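# Place plate from nest N1 into washer carrier and run

## Task

Take the plate off plate nest N1 and put it into the pocket of the WASHER plate washer's carrier so it lies flat between the pocket's locators, oriented so well A1 (the plate's cut-off corner) sits at the engraved corner, which is the rear-left corner when you stand facing the washer. Release the plate, then press START (the leftmost key on the bottom row of the washer keypad). Watch the lamp: it should turn amber and then green. If it instead goes dark and then red, or you afterwards see the plate is not properly seated, reseat the plate and press START once more. The plate has to stay on the carrier by itself, not held by the robot, and at the end the gripper must be open and moved away.

## Robot and tools

Robot: one six-joint arm with a two-finger parallel gripper. Joint ranges in rad, base to tip: waist and shoulder -6.283 to 6.283, elbow -2.792 to 2.792, forearm roll, wrist pitch and wrist roll -6.283 to 6.283. Load limits in N m: waist 299, shoulder 299, elbow 140, the three wrist joints 39.6 each; a carried object's weight adds to them.

Frames: everything is in the scene frame. Its origin is on the table surface under the arm base, +z is up, and +y points left for someone looking along +x. The base itself may be slightly tilted. On the gripper, the fingers extend along its own +z axis and close along its own y axis. end_effector_position is the spot between the pads when they are shut; closed fingertips stick out about 33 mm past it, open ones about 9 mm. Closing pushes the tips roughly 24 mm further out, so keep that gap above a surface. Reported hand position can be a little off, more so far from the base.

A row (used by both motion tools) is 10 numbers: x, y, z, qw, qx, qy, qz, position, force_limit, speed. x, y, z in metres and the quaternion (w first) are an absolute target pose for the gripper in the scene frame, not an offset. The last three are gripper commands, each from -1 to 1. position: +1 is wide open (140 mm), about -0.8 is pads touching, -1 closes until blocked. force_limit: roughly 14 N at -1, 60 N at 0, 107 N at +1 (objects up to 40 mm wide). speed: pad gap changes at about 30 mm/s at -1, 140 at 0, 250 at +1. There is only one arm, so there is one row per step, never a list per arm.

execute_actions(actions): actions is a list of actions; each action is a list of up to 15 rows, one row per 1/30 s control step; if fewer than 15, the final row is repeated to fill the 0.5 s action. An empty list just reports state and images. A target more than 0.6 m from where the gripper is when that action begins, measured along any gripper axis, gets the action refused; a malformed action, or a first action failing that check, rejects the whole call. Each step, the command is clipped to within 70 mm and 16 degrees of the measured pose, and position wins over orientation if both cannot be met, so far targets take several actions. Resend the desired quaternion in every row rather than copying the drifted one from results.

move(target, speed, stop_force, blocking): target is one row as above; its gripper numbers are applied at the start. The gripper follows a straight path to that pose lasting 0.5 to 10 s (cut off at 10 s). speed is in m/s, 0.002 to 0.5, default 0.25; rotation is capped at twice that in rad/s. The path ignores obstacles, and the hand can lag, wander or overshoot speed near full extension. stop_force (optional, 20 to 80 N) ends the path once the estimated push against the motion rises that much for two steps; the arm backs up two steps and holds, but may briefly press harder. Use it only on slow, non-rotating moves, never when pulling away from a contact, and not in the first 0.2 s of a scene; near stretched poses it can be refused. blocking=false returns after 0.5 s while the arm keeps going; it cannot be combined with stop_force, and until the move reports its end you can only use wait or stop. The result adds a move: line with the ending (done, off_target, moving, held, fault, contact) and limits (paced = pose clipped; held = some steps blocked, after which the arm may surge), plus distance from target.

wait(seconds): 0 to 10, the arm keeps its last command; a running move continues and the wait ends early when it finishes. stop(): brakes a running move; it needs room, and the fingers continue. zoom_image(camera, region): region is [x0, y0, x1, y1] in pixels of that camera's latest image, at most 504 by 504. Cameras: cam_head_left, cam_head_right, cam_high, cam_low (504x504 each), cam_wrist (616x616 fisheye). finished_scene(scene): pass the current scene number; it is final and reports success.

Reading results: the state line gives gripper position, quaternion and velocities. Hand target is the pose the controller now drives toward. pose unreachable means the clearance check altered or blocked the command (a mount under the base counts as arm). Step readings list positions at some steps; HELD marks steps held back. Flange force is the estimated external force on the gripper, noisy, includes held weight, may show no reading. object_status: 0 moving, 1 blocked while opening, 2 blocked while closing (a grip), 3 reached target or pads met. Grip means status 2. Stopped fingers stay put until a new position value (change of 0.01 or more); to squeeze harder, raise force_limit and switch -1 to -0.98. position_measured is in counts: 3 open, 230 closed. MOTOR HOT warns of heating from holding loads; OVER-TEMPERATURE FAULT means brakes until cooled.

Cautions: the arm is stiff, so commanding even slightly into a firm surface can trigger a fault. A torque fault (joint reaches its load limit) or force fault (144 N anywhere on arm, tool or load) halts the arm for 10 s, drops the rest of the call, and lets it yield. Approach slowly, e.g. with stop_force, when placing or pressing the key. The bottle stand behind the washer is loose; avoid it. Occasional tugs on the held plate or pushes on loose items may occur. Never drop, slam or knock anything off the table. The simulation keeps running while you think, holding the last command.

Each tool is called after "Request:" as name(argument=value, ...), one argument or row to a line, values as JSON.

## Session

Request:
execute_actions(
  actions=[],
)

Scene clock: 0.00 s.
end_effector_position=(+0.0429, +0.3093, +0.1724) position_measured=3 object_status=3 end_effector_quat_wxyz=(-0.018, +0.992, +0.124, -0.006) end_effector_velocity=(-0.000, -0.000, +0.000) end_effector_angular_velocity=(+0.000, -0.002, +0.002)
Joint positions: [ 1.313 -0.33   2.359  0.033  1.087  2.598]
Joint velocities: [ 0.002 -0.001  0.    -0.002 -0.     0.001]
Flange force (N, the push that the arm receives, along the gripper's own x y z axes): no reading
Hand target: +0.043, +0.309, +0.172; -0.018, +0.992, +0.124, -0.006

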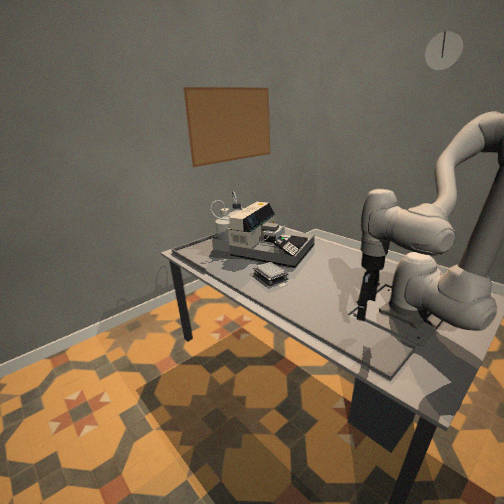

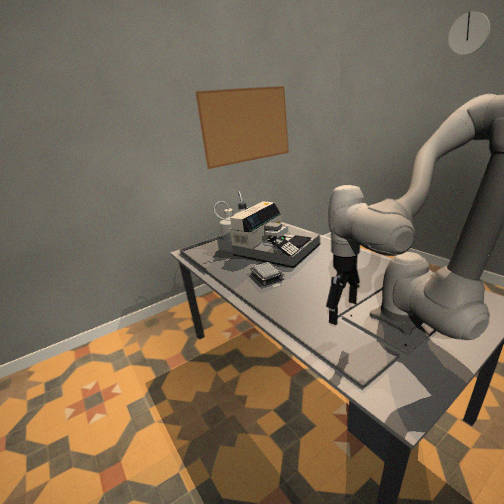

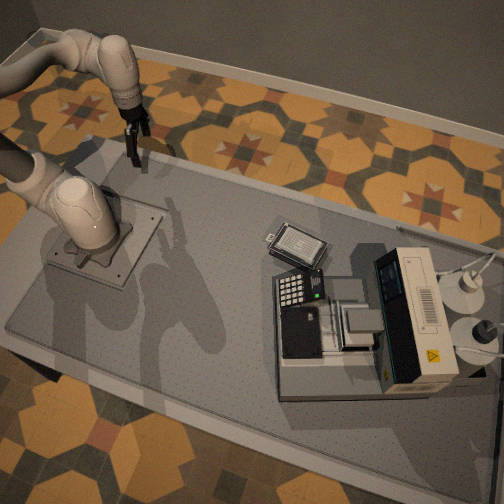

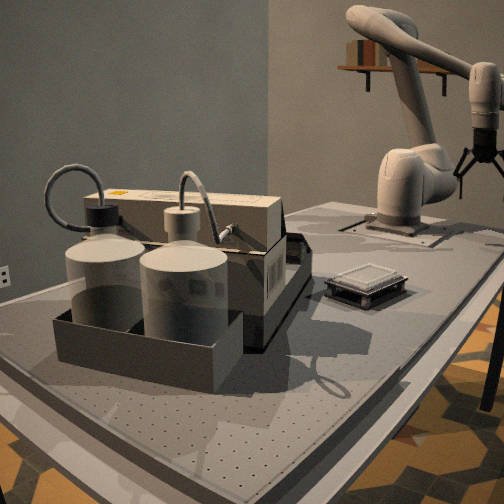

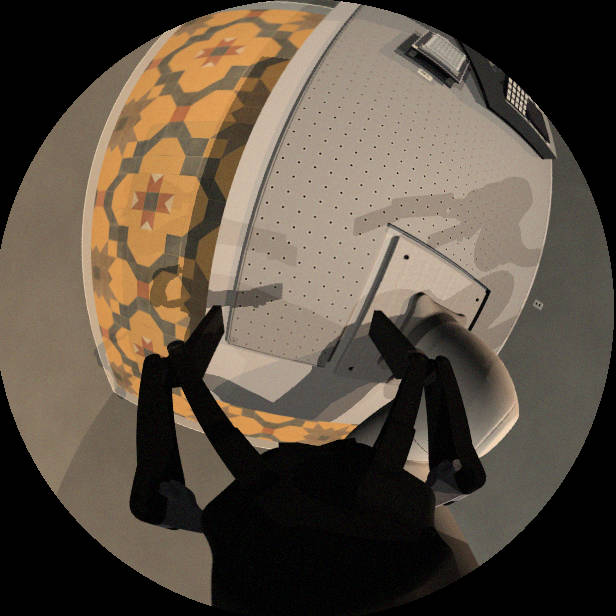

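Request:
zoom_image(
  camera="cam_high",
  region=[250, 200, 450, 400],
)

Request:
zoom_image(
  camera="cam_low",
  region=[280, 220, 440, 330],
)

Region (250, 200, 450, 400) of cam_high's 504x504 image, scaled by 2.520, with more detail than that image has.

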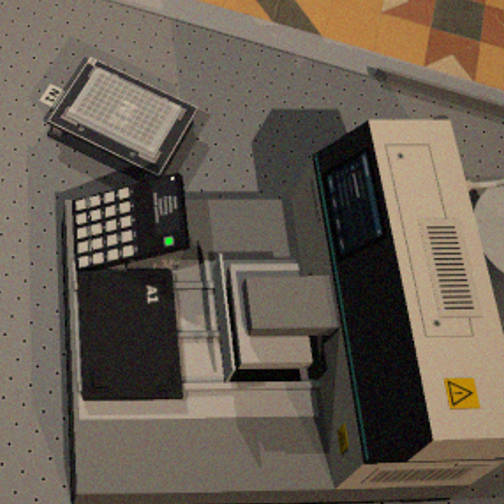

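Region (280, 220, 440, 330) of cam_low's 504x504 image, scaled by 3.150, with more detail than that image has; it fills the top 346 rows of this view, and the rest is white.

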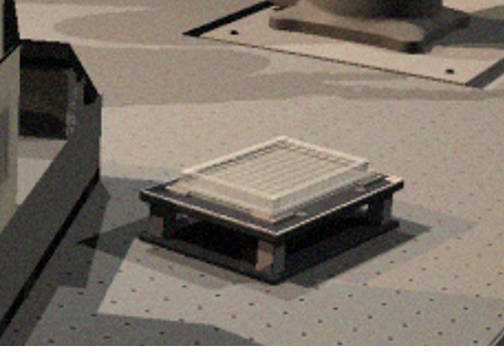

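Request:
move(
  target=[0.48,0.15,0.30,0,1,0,0,1,0,0],
  speed=0.4,
)

Scene clock: 2.00 s.
end_effector_position=(+0.4800, +0.1495, +0.3002) position_measured=3 object_status=3 end_effector_quat_wxyz=(-0.000, +1.000, +0.000, +0.001) end_effector_velocity=(+0.001, +0.000, +0.000) end_effector_angular_velocity=(+0.002, -0.001, -0.000)
Joint positions: [ 0.256 -0.055  1.904  0.001  1.295  1.803]
Joint velocities: [-0.001 -0.    -0.001  0.001 -0.001 -0.001]
Flange force (N, the push that the arm receives, along the gripper's own x y z axes): [0.2 2.6 -3.4]
Hand target: +0.480, +0.150, +0.300; -0.000, +1.000, +0.000, +0.001
Off the commanded pose: 0.000 m, 0 deg.
move: done

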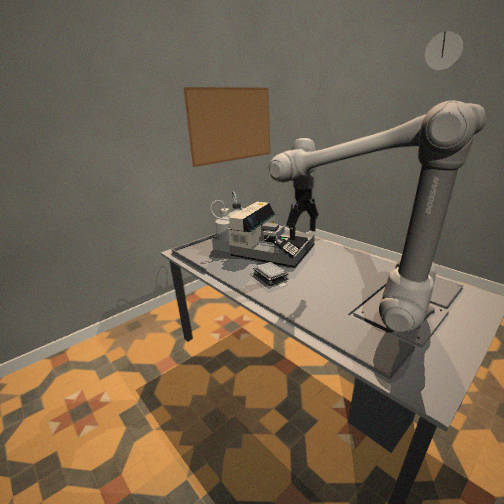

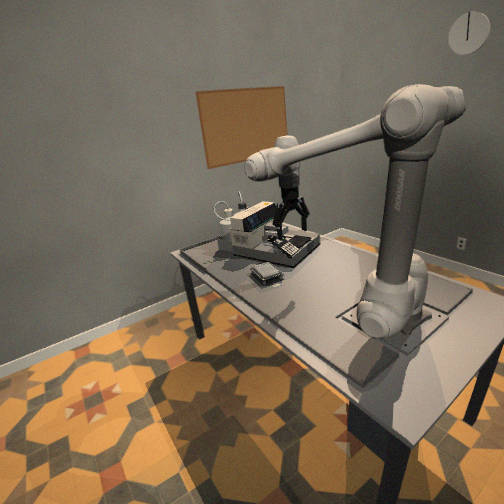

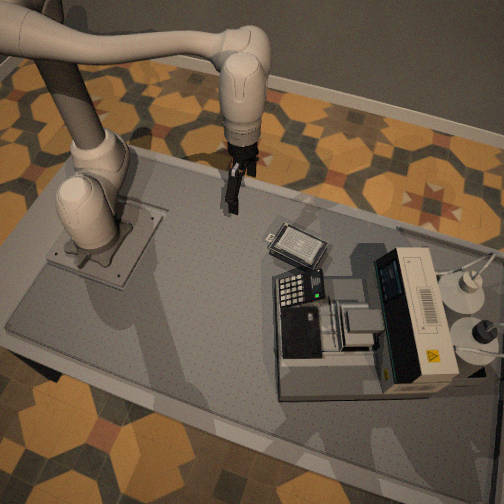

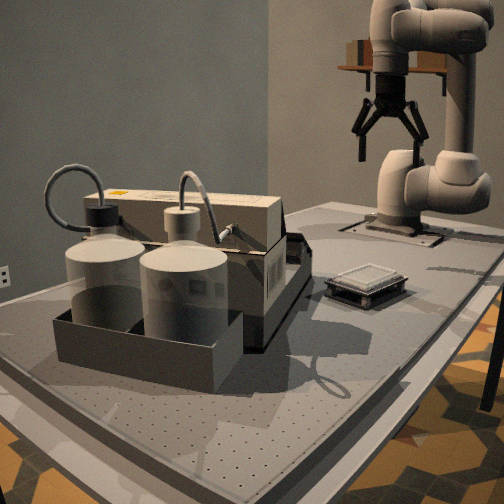

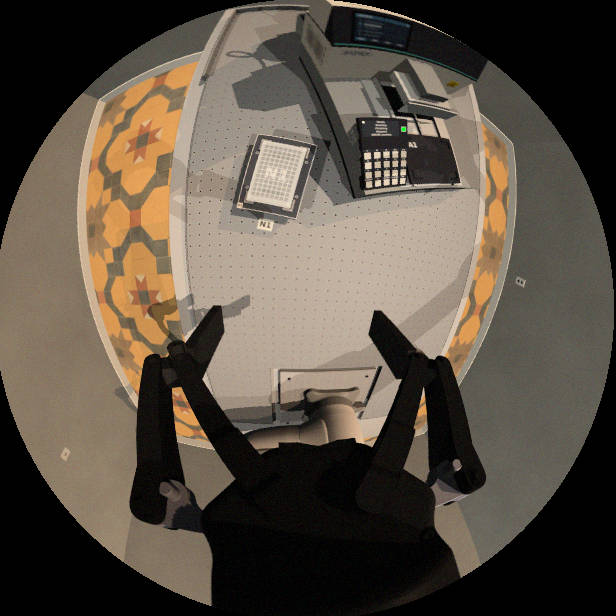

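Request:
move(
  target=[0.68,0.15,0.30,0,1,0,0,1,0,0],
  speed=0.4,
)

Request:
zoom_image(
  camera="cam_wrist",
  region=[200, 100, 500, 340],
)

Scene clock: 3.13 s.
end_effector_position=(+0.6800, +0.1496, +0.3002) position_measured=3 object_status=3 end_effector_quat_wxyz=(+0.000, +1.000, +0.000, +0.000) end_effector_velocity=(-0.000, +0.000, +0.000) end_effector_angular_velocity=(-0.000, +0.001, +0.001)
Joint positions: [ 0.191  0.253  1.562 -0.     1.33   1.738]
Joint velocities: [ 0.     0.    -0.     0.     0.001 -0.001]
Flange force (N, the push that the arm receives, along the gripper's own x y z axes): [-0.6 0.0 -2.6]
Hand target: +0.680, +0.150, +0.300; -0.000, +1.000, +0.000, +0.000
Off the commanded pose: 0.000 m, 0 deg.
move: done

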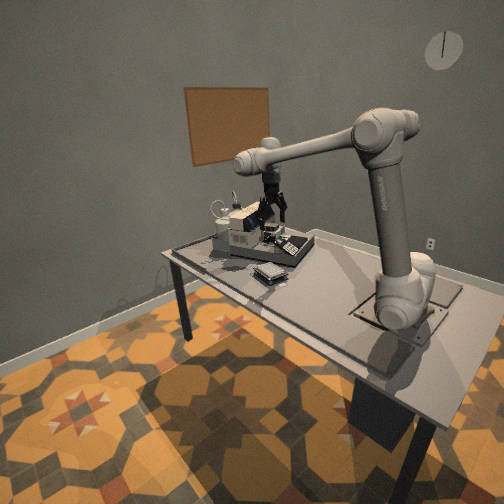

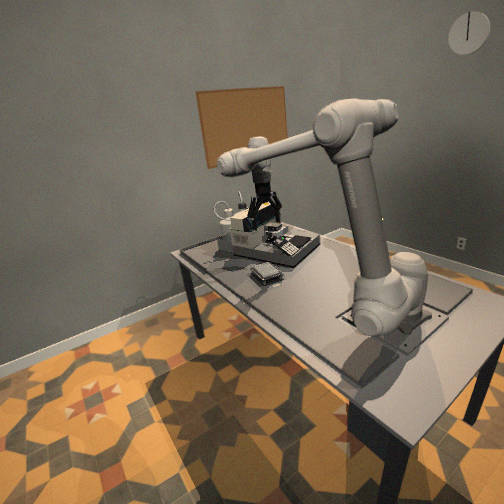

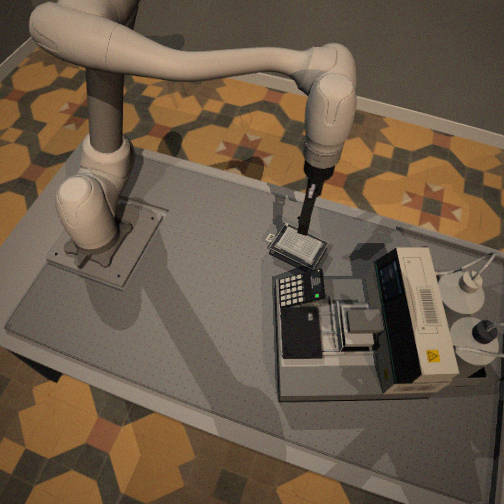

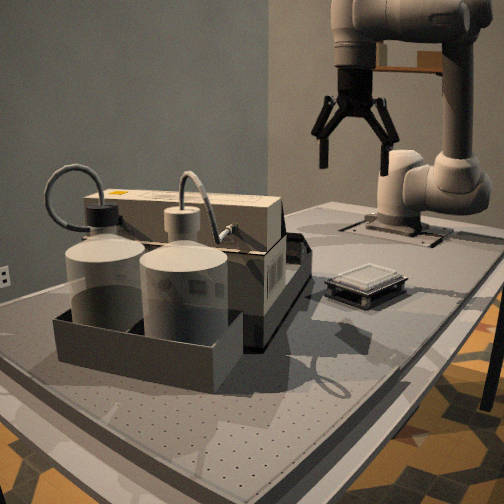

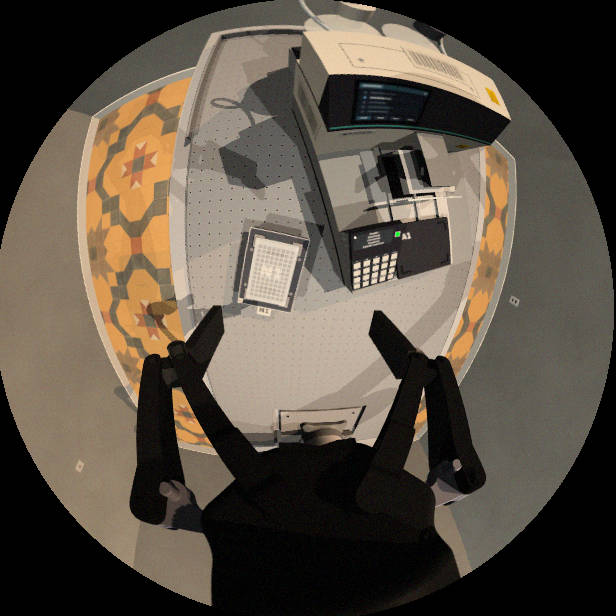

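Region (200, 100, 500, 340) of cam_wrist's 616x616 image, scaled by 1.680, with more detail than that image has; it fills the top 403 rows of this view, and the rest is white.

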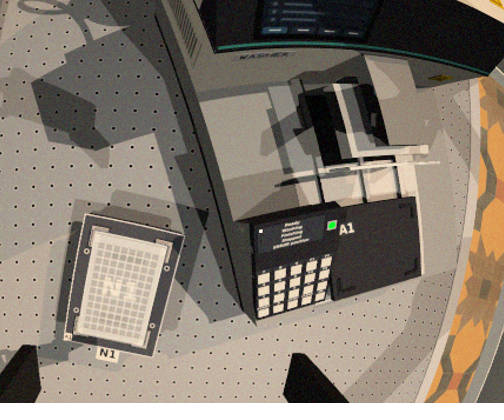

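Request:
move(
  target=[0.68,0.21,0.15,0,0.9962,-0.0872,0,1,0,0],
  speed=0.3,
)

Request:
zoom_image(
  camera="cam_wrist",
  region=[200, 170, 400, 370],
)

Scene clock: 4.57 s.
end_effector_position=(+0.6802, +0.2100, +0.1499) position_measured=3 object_status=3 end_effector_quat_wxyz=(+0.000, +0.996, -0.087, -0.000) end_effector_velocity=(+0.000, -0.000, +0.000) end_effector_angular_velocity=(-0.000, -0.001, +0.000)
Joint positions: [0.274 0.364 1.7   0.    1.082 1.996]
Joint velocities: [ 0.    -0.001  0.    -0.    -0.    -0.   ]
Flange force (N, the push that the arm receives, along the gripper's own x y z axes): [1.6 -0.6 -3.0]
Hand target: +0.680, +0.210, +0.150; +0.000, +0.996, -0.087, -0.000
Off the commanded pose: 0.000 m, 0 deg.
move: done

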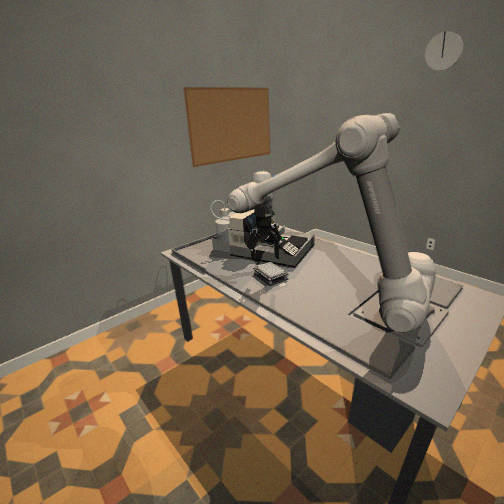

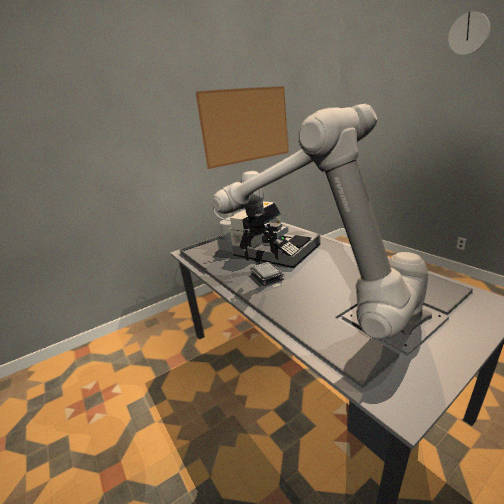

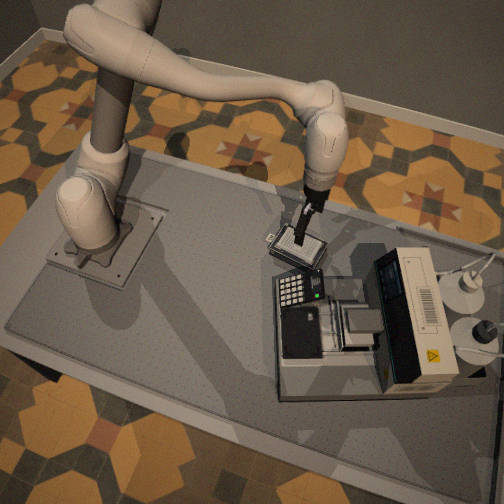

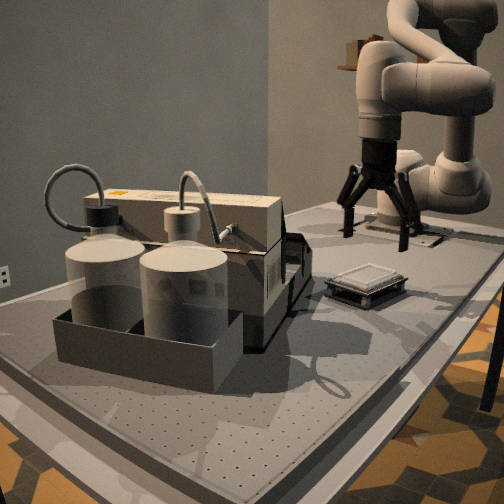

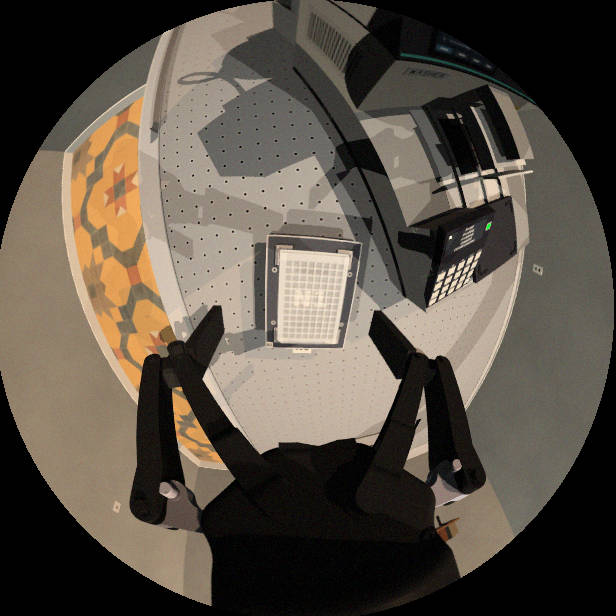

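Region (200, 170, 400, 370) of cam_wrist's 616x616 image, scaled by 2.520, with more detail than that image has.

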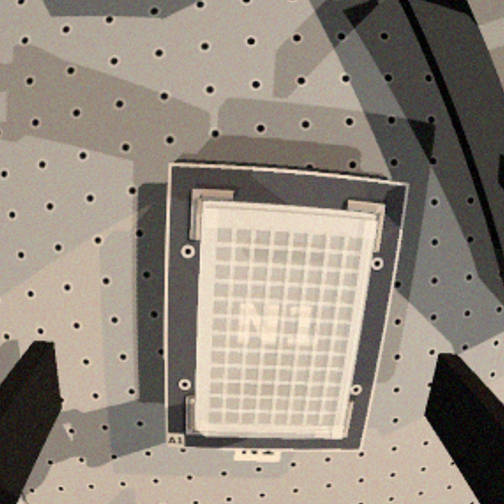

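Request:
move(
  target=[0.67,0.195,0.095,0,0.9925,-0.1219,0,1,0,0],
  speed=0.2,
)

Request:
zoom_image(
  camera="cam_wrist",
  region=[200, 200, 400, 400],
)

Request:
zoom_image(
  camera="cam_low",
  region=[300, 200, 450, 320],
)

Scene clock: 5.77 s.
end_effector_position=(+0.6701, +0.1950, +0.0950) position_measured=3 object_status=3 end_effector_quat_wxyz=(+0.000, +0.993, -0.122, +0.000) end_effector_velocity=(-0.000, +0.001, -0.000) end_effector_angular_velocity=(+0.000, +0.000, +0.002)
Joint positions: [0.257 0.39  1.776 0.    0.979 2.049]
Joint velocities: [ 0.001  0.     0.     0.001 -0.001 -0.001]
Flange force (N, the push that the arm receives, along the gripper's own x y z axes): [0.4 1.9 -4.2]
Hand target: +0.670, +0.195, +0.095; +0.000, +0.993, -0.122, +0.000
Off the commanded pose: 0.000 m, 0 deg.
move: done

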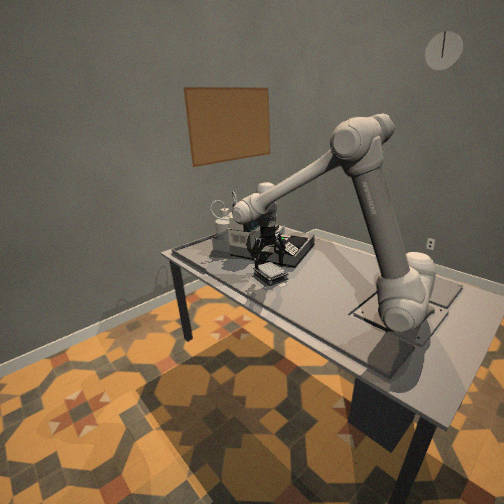

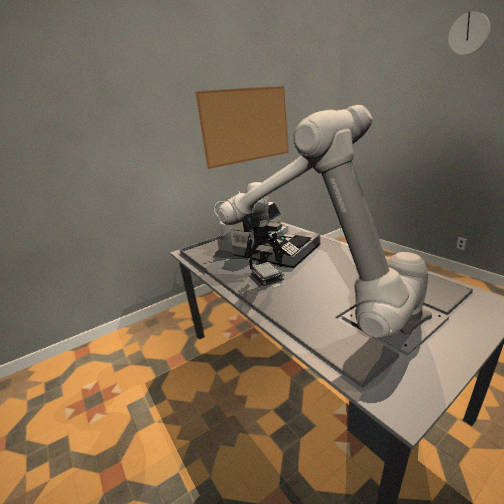

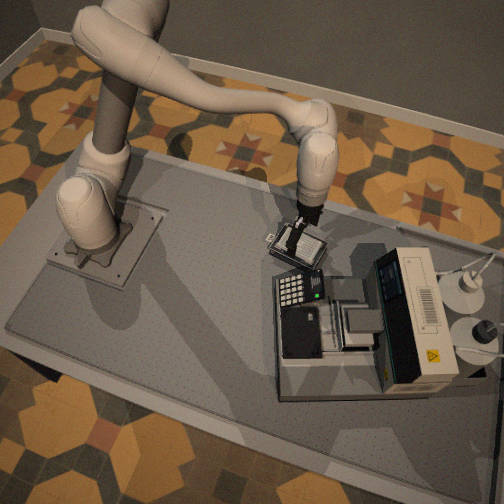

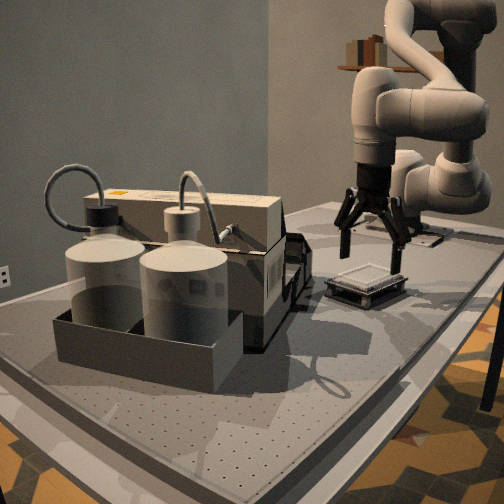

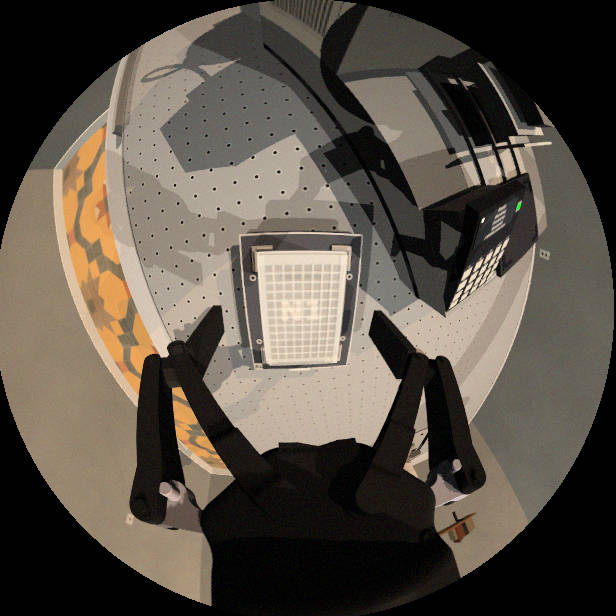

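Region (200, 200, 400, 400) of cam_wrist's 616x616 image, scaled by 2.520, with more detail than that image has.

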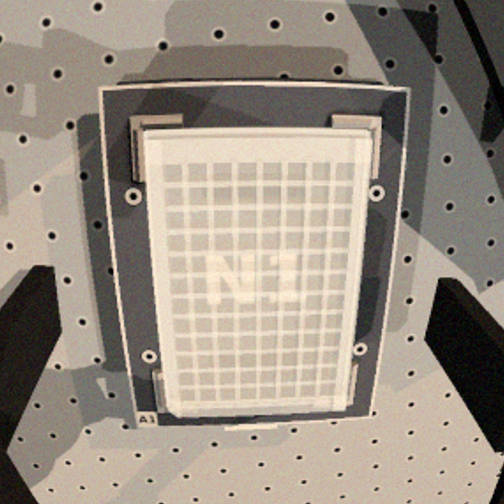

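Region (300, 200, 450, 320) of cam_low's 504x504 image, scaled by 3.360, with more detail than that image has; it fills the top 403 rows of this view, and the rest is white.

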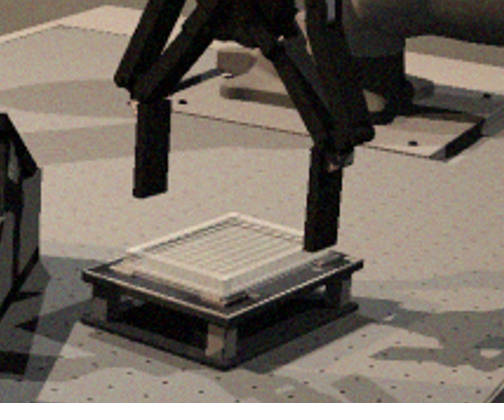

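Request:
move(
  target=[0.662,0.192,0.075,0,0.9925,-0.1219,0,0.6,-0.5,0],
  speed=0.1,
)

Request:
zoom_image(
  camera="cam_wrist",
  region=[200, 200, 400, 400],
)

Request:
zoom_image(
  camera="cam_low",
  region=[300, 200, 450, 320],
)

Scene clock: 7.03 s.
end_effector_position=(+0.6621, +0.1920, +0.0750) position_measured=53 object_status=3 end_effector_quat_wxyz=(+0.000, +0.993, -0.122, +0.000) end_effector_velocity=(-0.000, +0.001, +0.001) end_effector_angular_velocity=(+0.001, -0.001, -0.001)
Joint positions: [0.256 0.397 1.809 0.    0.939 2.047]
Joint velocities: [ 0.001 -0.001 -0.     0.001 -0.     0.001]
Flange force (N, the push that the arm receives, along the gripper's own x y z axes): [0.7 0.1 -4.3]
Hand target: +0.662, +0.192, +0.075; +0.000, +0.993, -0.122, +0.000
Off the commanded pose: 0.000 m, 0 deg.
move: done

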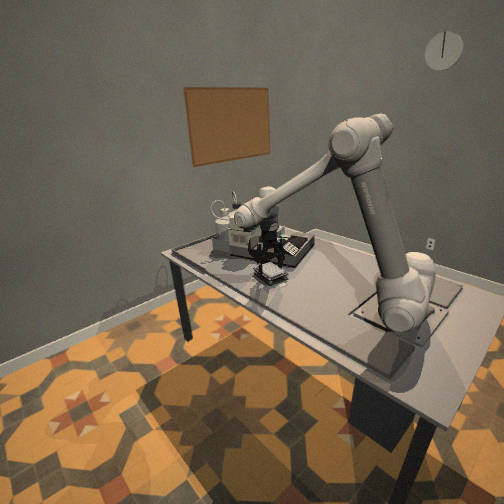

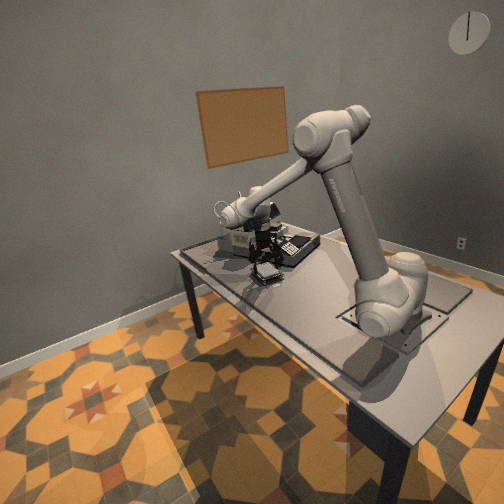

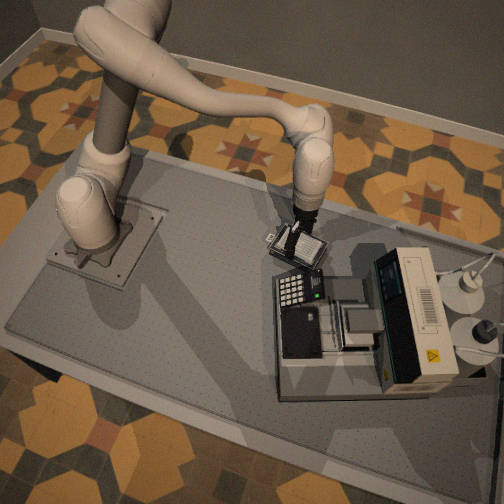

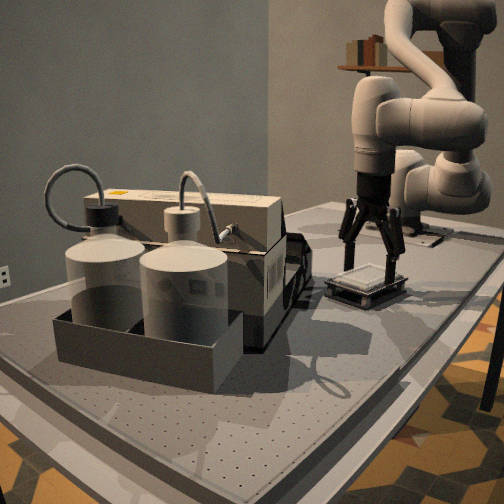

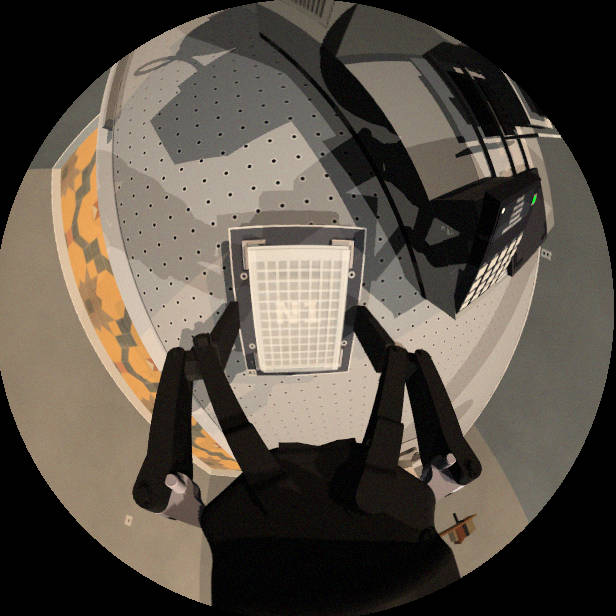

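Region (200, 200, 400, 400) of cam_wrist's 616x616 image, scaled by 2.520, with more detail than that image has.

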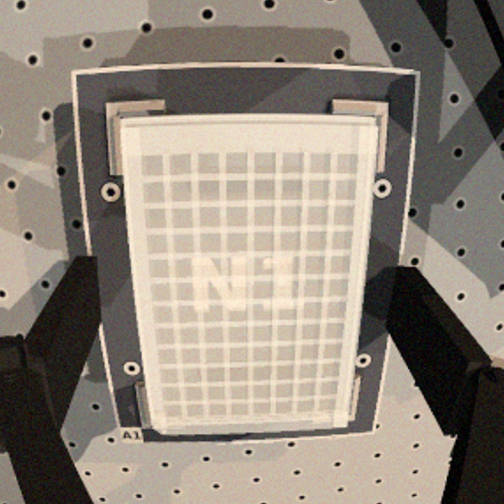

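Region (300, 200, 450, 320) of cam_low's 504x504 image, scaled by 3.360, with more detail than that image has; it fills the top 403 rows of this view, and the rest is white.

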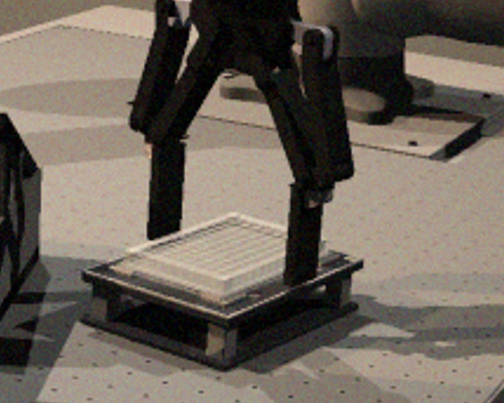

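Request:
move(
  target=[0.6613,0.189,0.075,0,0.9925,-0.1219,0,0.38,-0.5,-0.5],
  speed=0.05,
)

Request:
zoom_image(
  camera="cam_wrist",
  region=[200, 200, 400, 400],
)

Request:
zoom_image(
  camera="cam_low",
  region=[320, 240, 420, 320],
)

Request:
zoom_image(
  camera="cam_head_left",
  region=[240, 230, 310, 300],
)

Scene clock: 8.30 s.
end_effector_position=(+0.6613, +0.1890, +0.0750) position_measured=81 object_status=3 end_effector_quat_wxyz=(-0.000, +0.993, -0.122, +0.000) end_effector_velocity=(-0.001, +0.000, -0.001) end_effector_angular_velocity=(-0.001, +0.001, +0.002)
Joint positions: [0.252 0.395 1.812 0.    0.938 2.043]
Joint velocities: [ 0.001  0.001  0.    -0.001  0.    -0.   ]
Flange force (N, the push that the arm receives, along the gripper's own x y z axes): [-1.5 -8.5 -22.0]
Hand target: +0.661, +0.189, +0.075; +0.000, +0.993, -0.122, +0.000
Off the commanded pose: 0.000 m, 0 deg.
move: done

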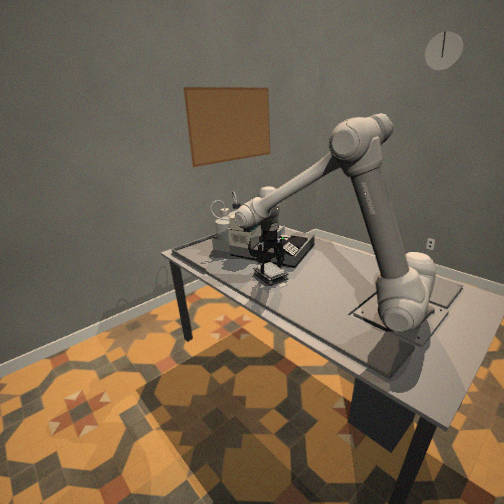

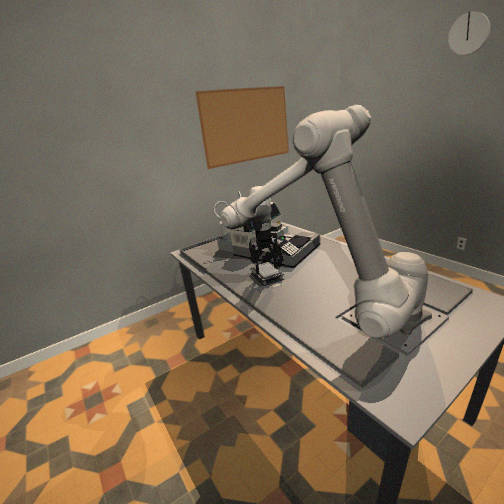

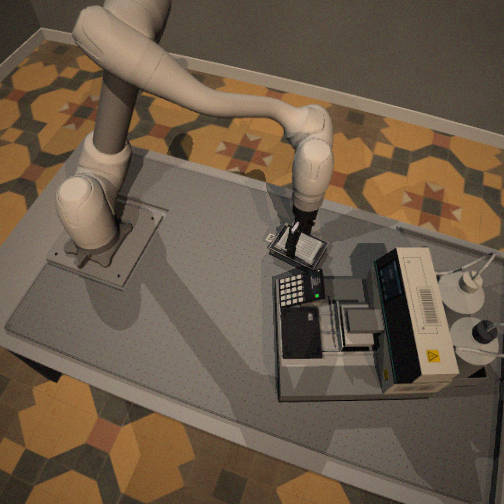

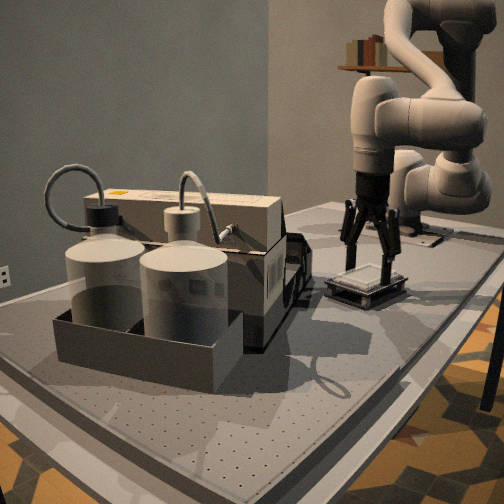

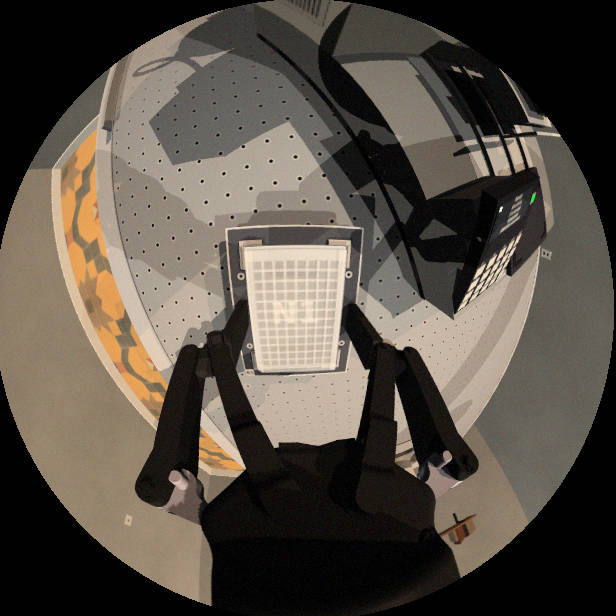

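Region (200, 200, 400, 400) of cam_wrist's 616x616 image, scaled by 2.520, with more detail than that image has.

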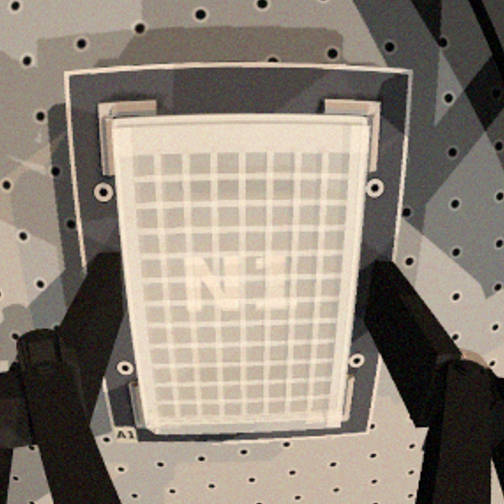

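Region (320, 240, 420, 320) of cam_low's 504x504 image, scaled by 5.040, with more detail than that image has; it fills the top 403 rows of this view, and the rest is white.

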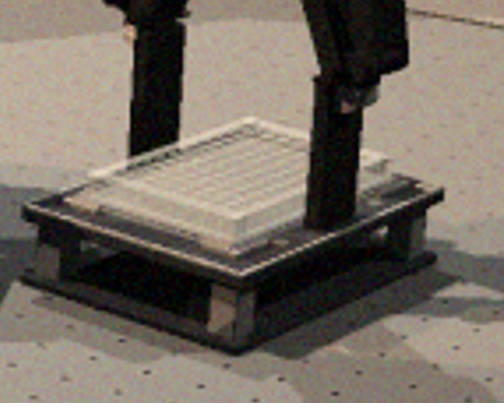

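Region (240, 230, 310, 300) of cam_head_left's 504x504 image, scaled by 7.200, with more detail than that image has.

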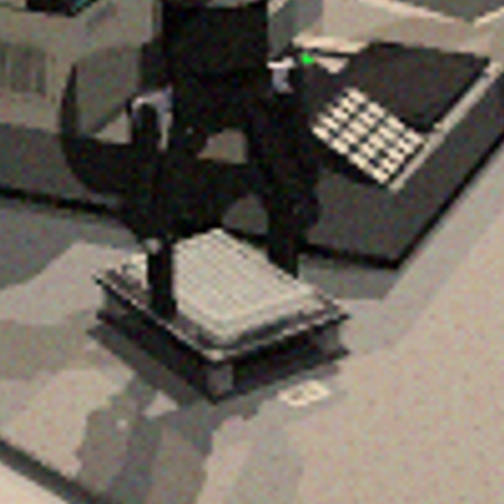

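Request:
execute_actions(
  actions=[
    [[0.6616,0.1903,0.082,0,0.9925,-0.1219,0,0.38,0,-0.7]],
    [[0.6616,0.1903,0.082,0,0.9925,-0.1219,0,-1,0,-0.7]],
    [[0.6616,0.1903,0.082,0,0.9925,-0.1219,0,-1,0,-0.7]],
  ],
)

Request:
zoom_image(
  camera="cam_low",
  region=[320, 240, 420, 320],
)

Scene clock: 10.10 s.
end_effector_position=(+0.6616, +0.1904, +0.0821) position_measured=107 object_status=2 end_effector_quat_wxyz=(-0.000, +0.993, -0.122, +0.000) end_effector_velocity=(-0.000, -0.001, +0.000) end_effector_angular_velocity=(+0.000, +0.000, -0.002)
Joint positions: [0.253 0.389 1.805 0.    0.951 2.045]
Joint velocities: [-0.001 -0.001  0.     0.     0.     0.001]
Flange force (N, the push that the arm receives, along the gripper's own x y z axes): [-9.4 -22.4 -51.9]
Flange force at the end of the 1st action (N, along the gripper's axes at the end of the call): [-1.8 1.1 -5.1]
Flange force at the end of the 2nd action (N, along the gripper's axes at the end of the call): [-12.2 -19.4 -41.8]
Hand target: +0.662, +0.190, +0.082; +0.000, +0.993, -0.122, +0.000
Off the commanded pose: 0.000 m, 0 deg.
Step readings (end_effector_position; steps 1 to 15: 1st action; 16 to 30: 2nd action; 31 to 45: 3rd action):
0: (+0.6613, +0.1890, +0.0750)
1: (+0.6613, +0.1890, +0.0751)
2: (+0.6607, +0.1889, +0.0774)
4: (+0.6613, +0.1897, +0.0817)
8: (+0.6614, +0.1901, +0.0818)
15: (+0.6616, +0.1903, +0.0820)
16: (+0.6616, +0.1903, +0.0820)
17: (+0.6616, +0.1903, +0.0820)
19: (+0.6616, +0.1903, +0.0820)
23: (+0.6618, +0.1905, +0.0822)
30: (+0.6619, +0.1905, +0.0823)
31: (+0.6619, +0.1905, +0.0823)
32: (+0.6619, +0.1905, +0.0823)
34: (+0.6619, +0.1905, +0.0823)
38: (+0.6618, +0.1904, +0.0822)
45: end_effector_position above

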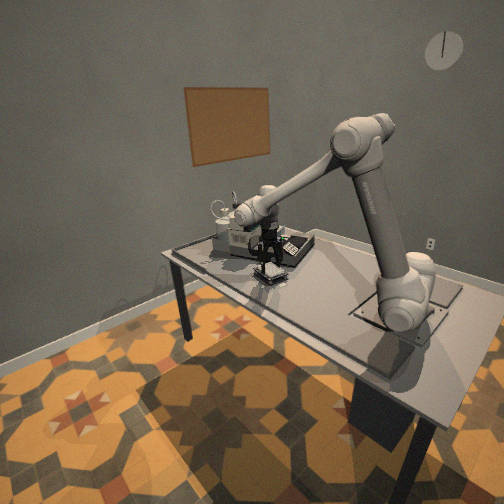

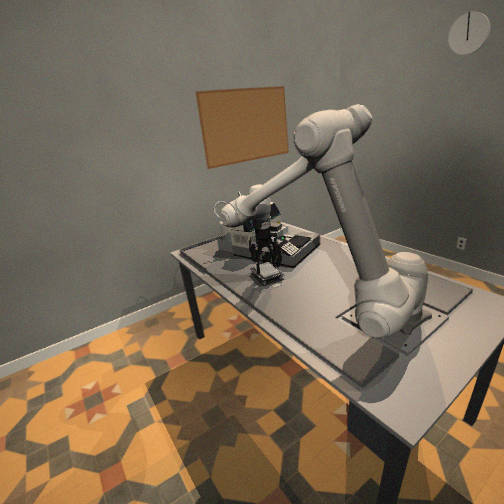

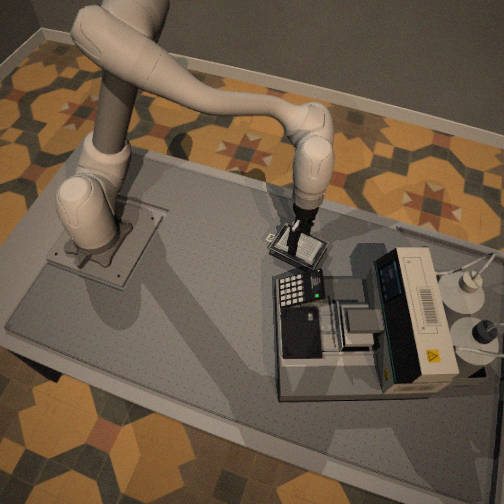

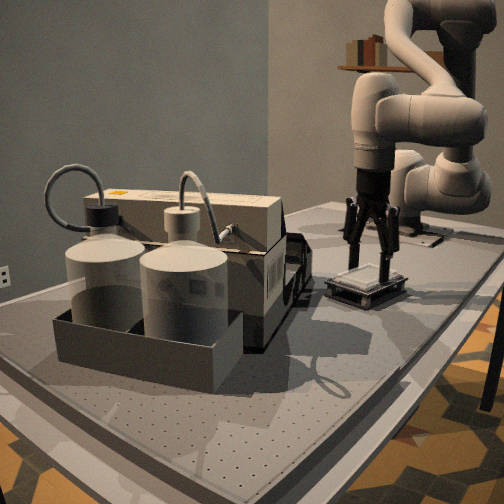

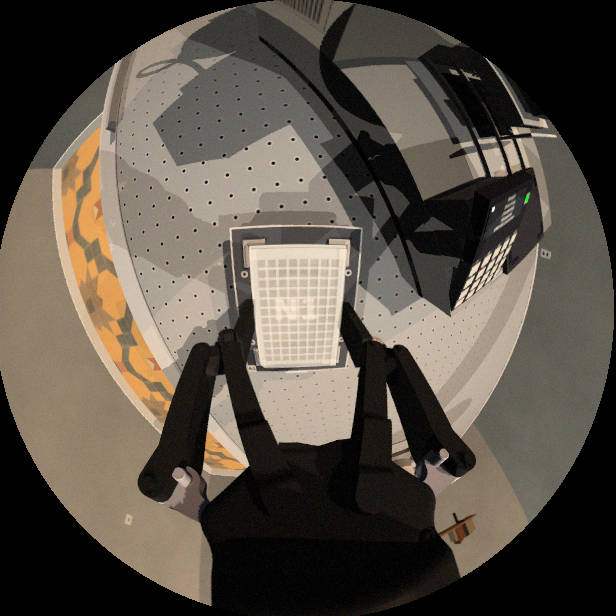

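Region (320, 240, 420, 320) of cam_low's 504x504 image, scaled by 5.040, with more detail than that image has; it fills the top 403 rows of this view, and the rest is white.

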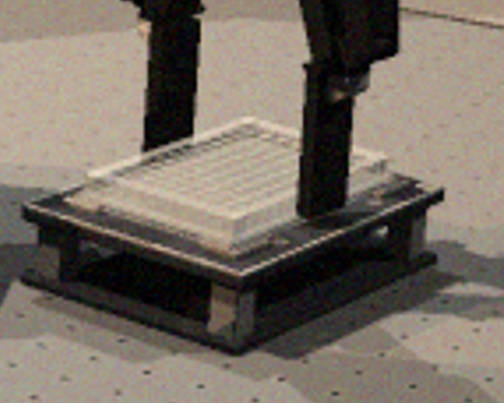

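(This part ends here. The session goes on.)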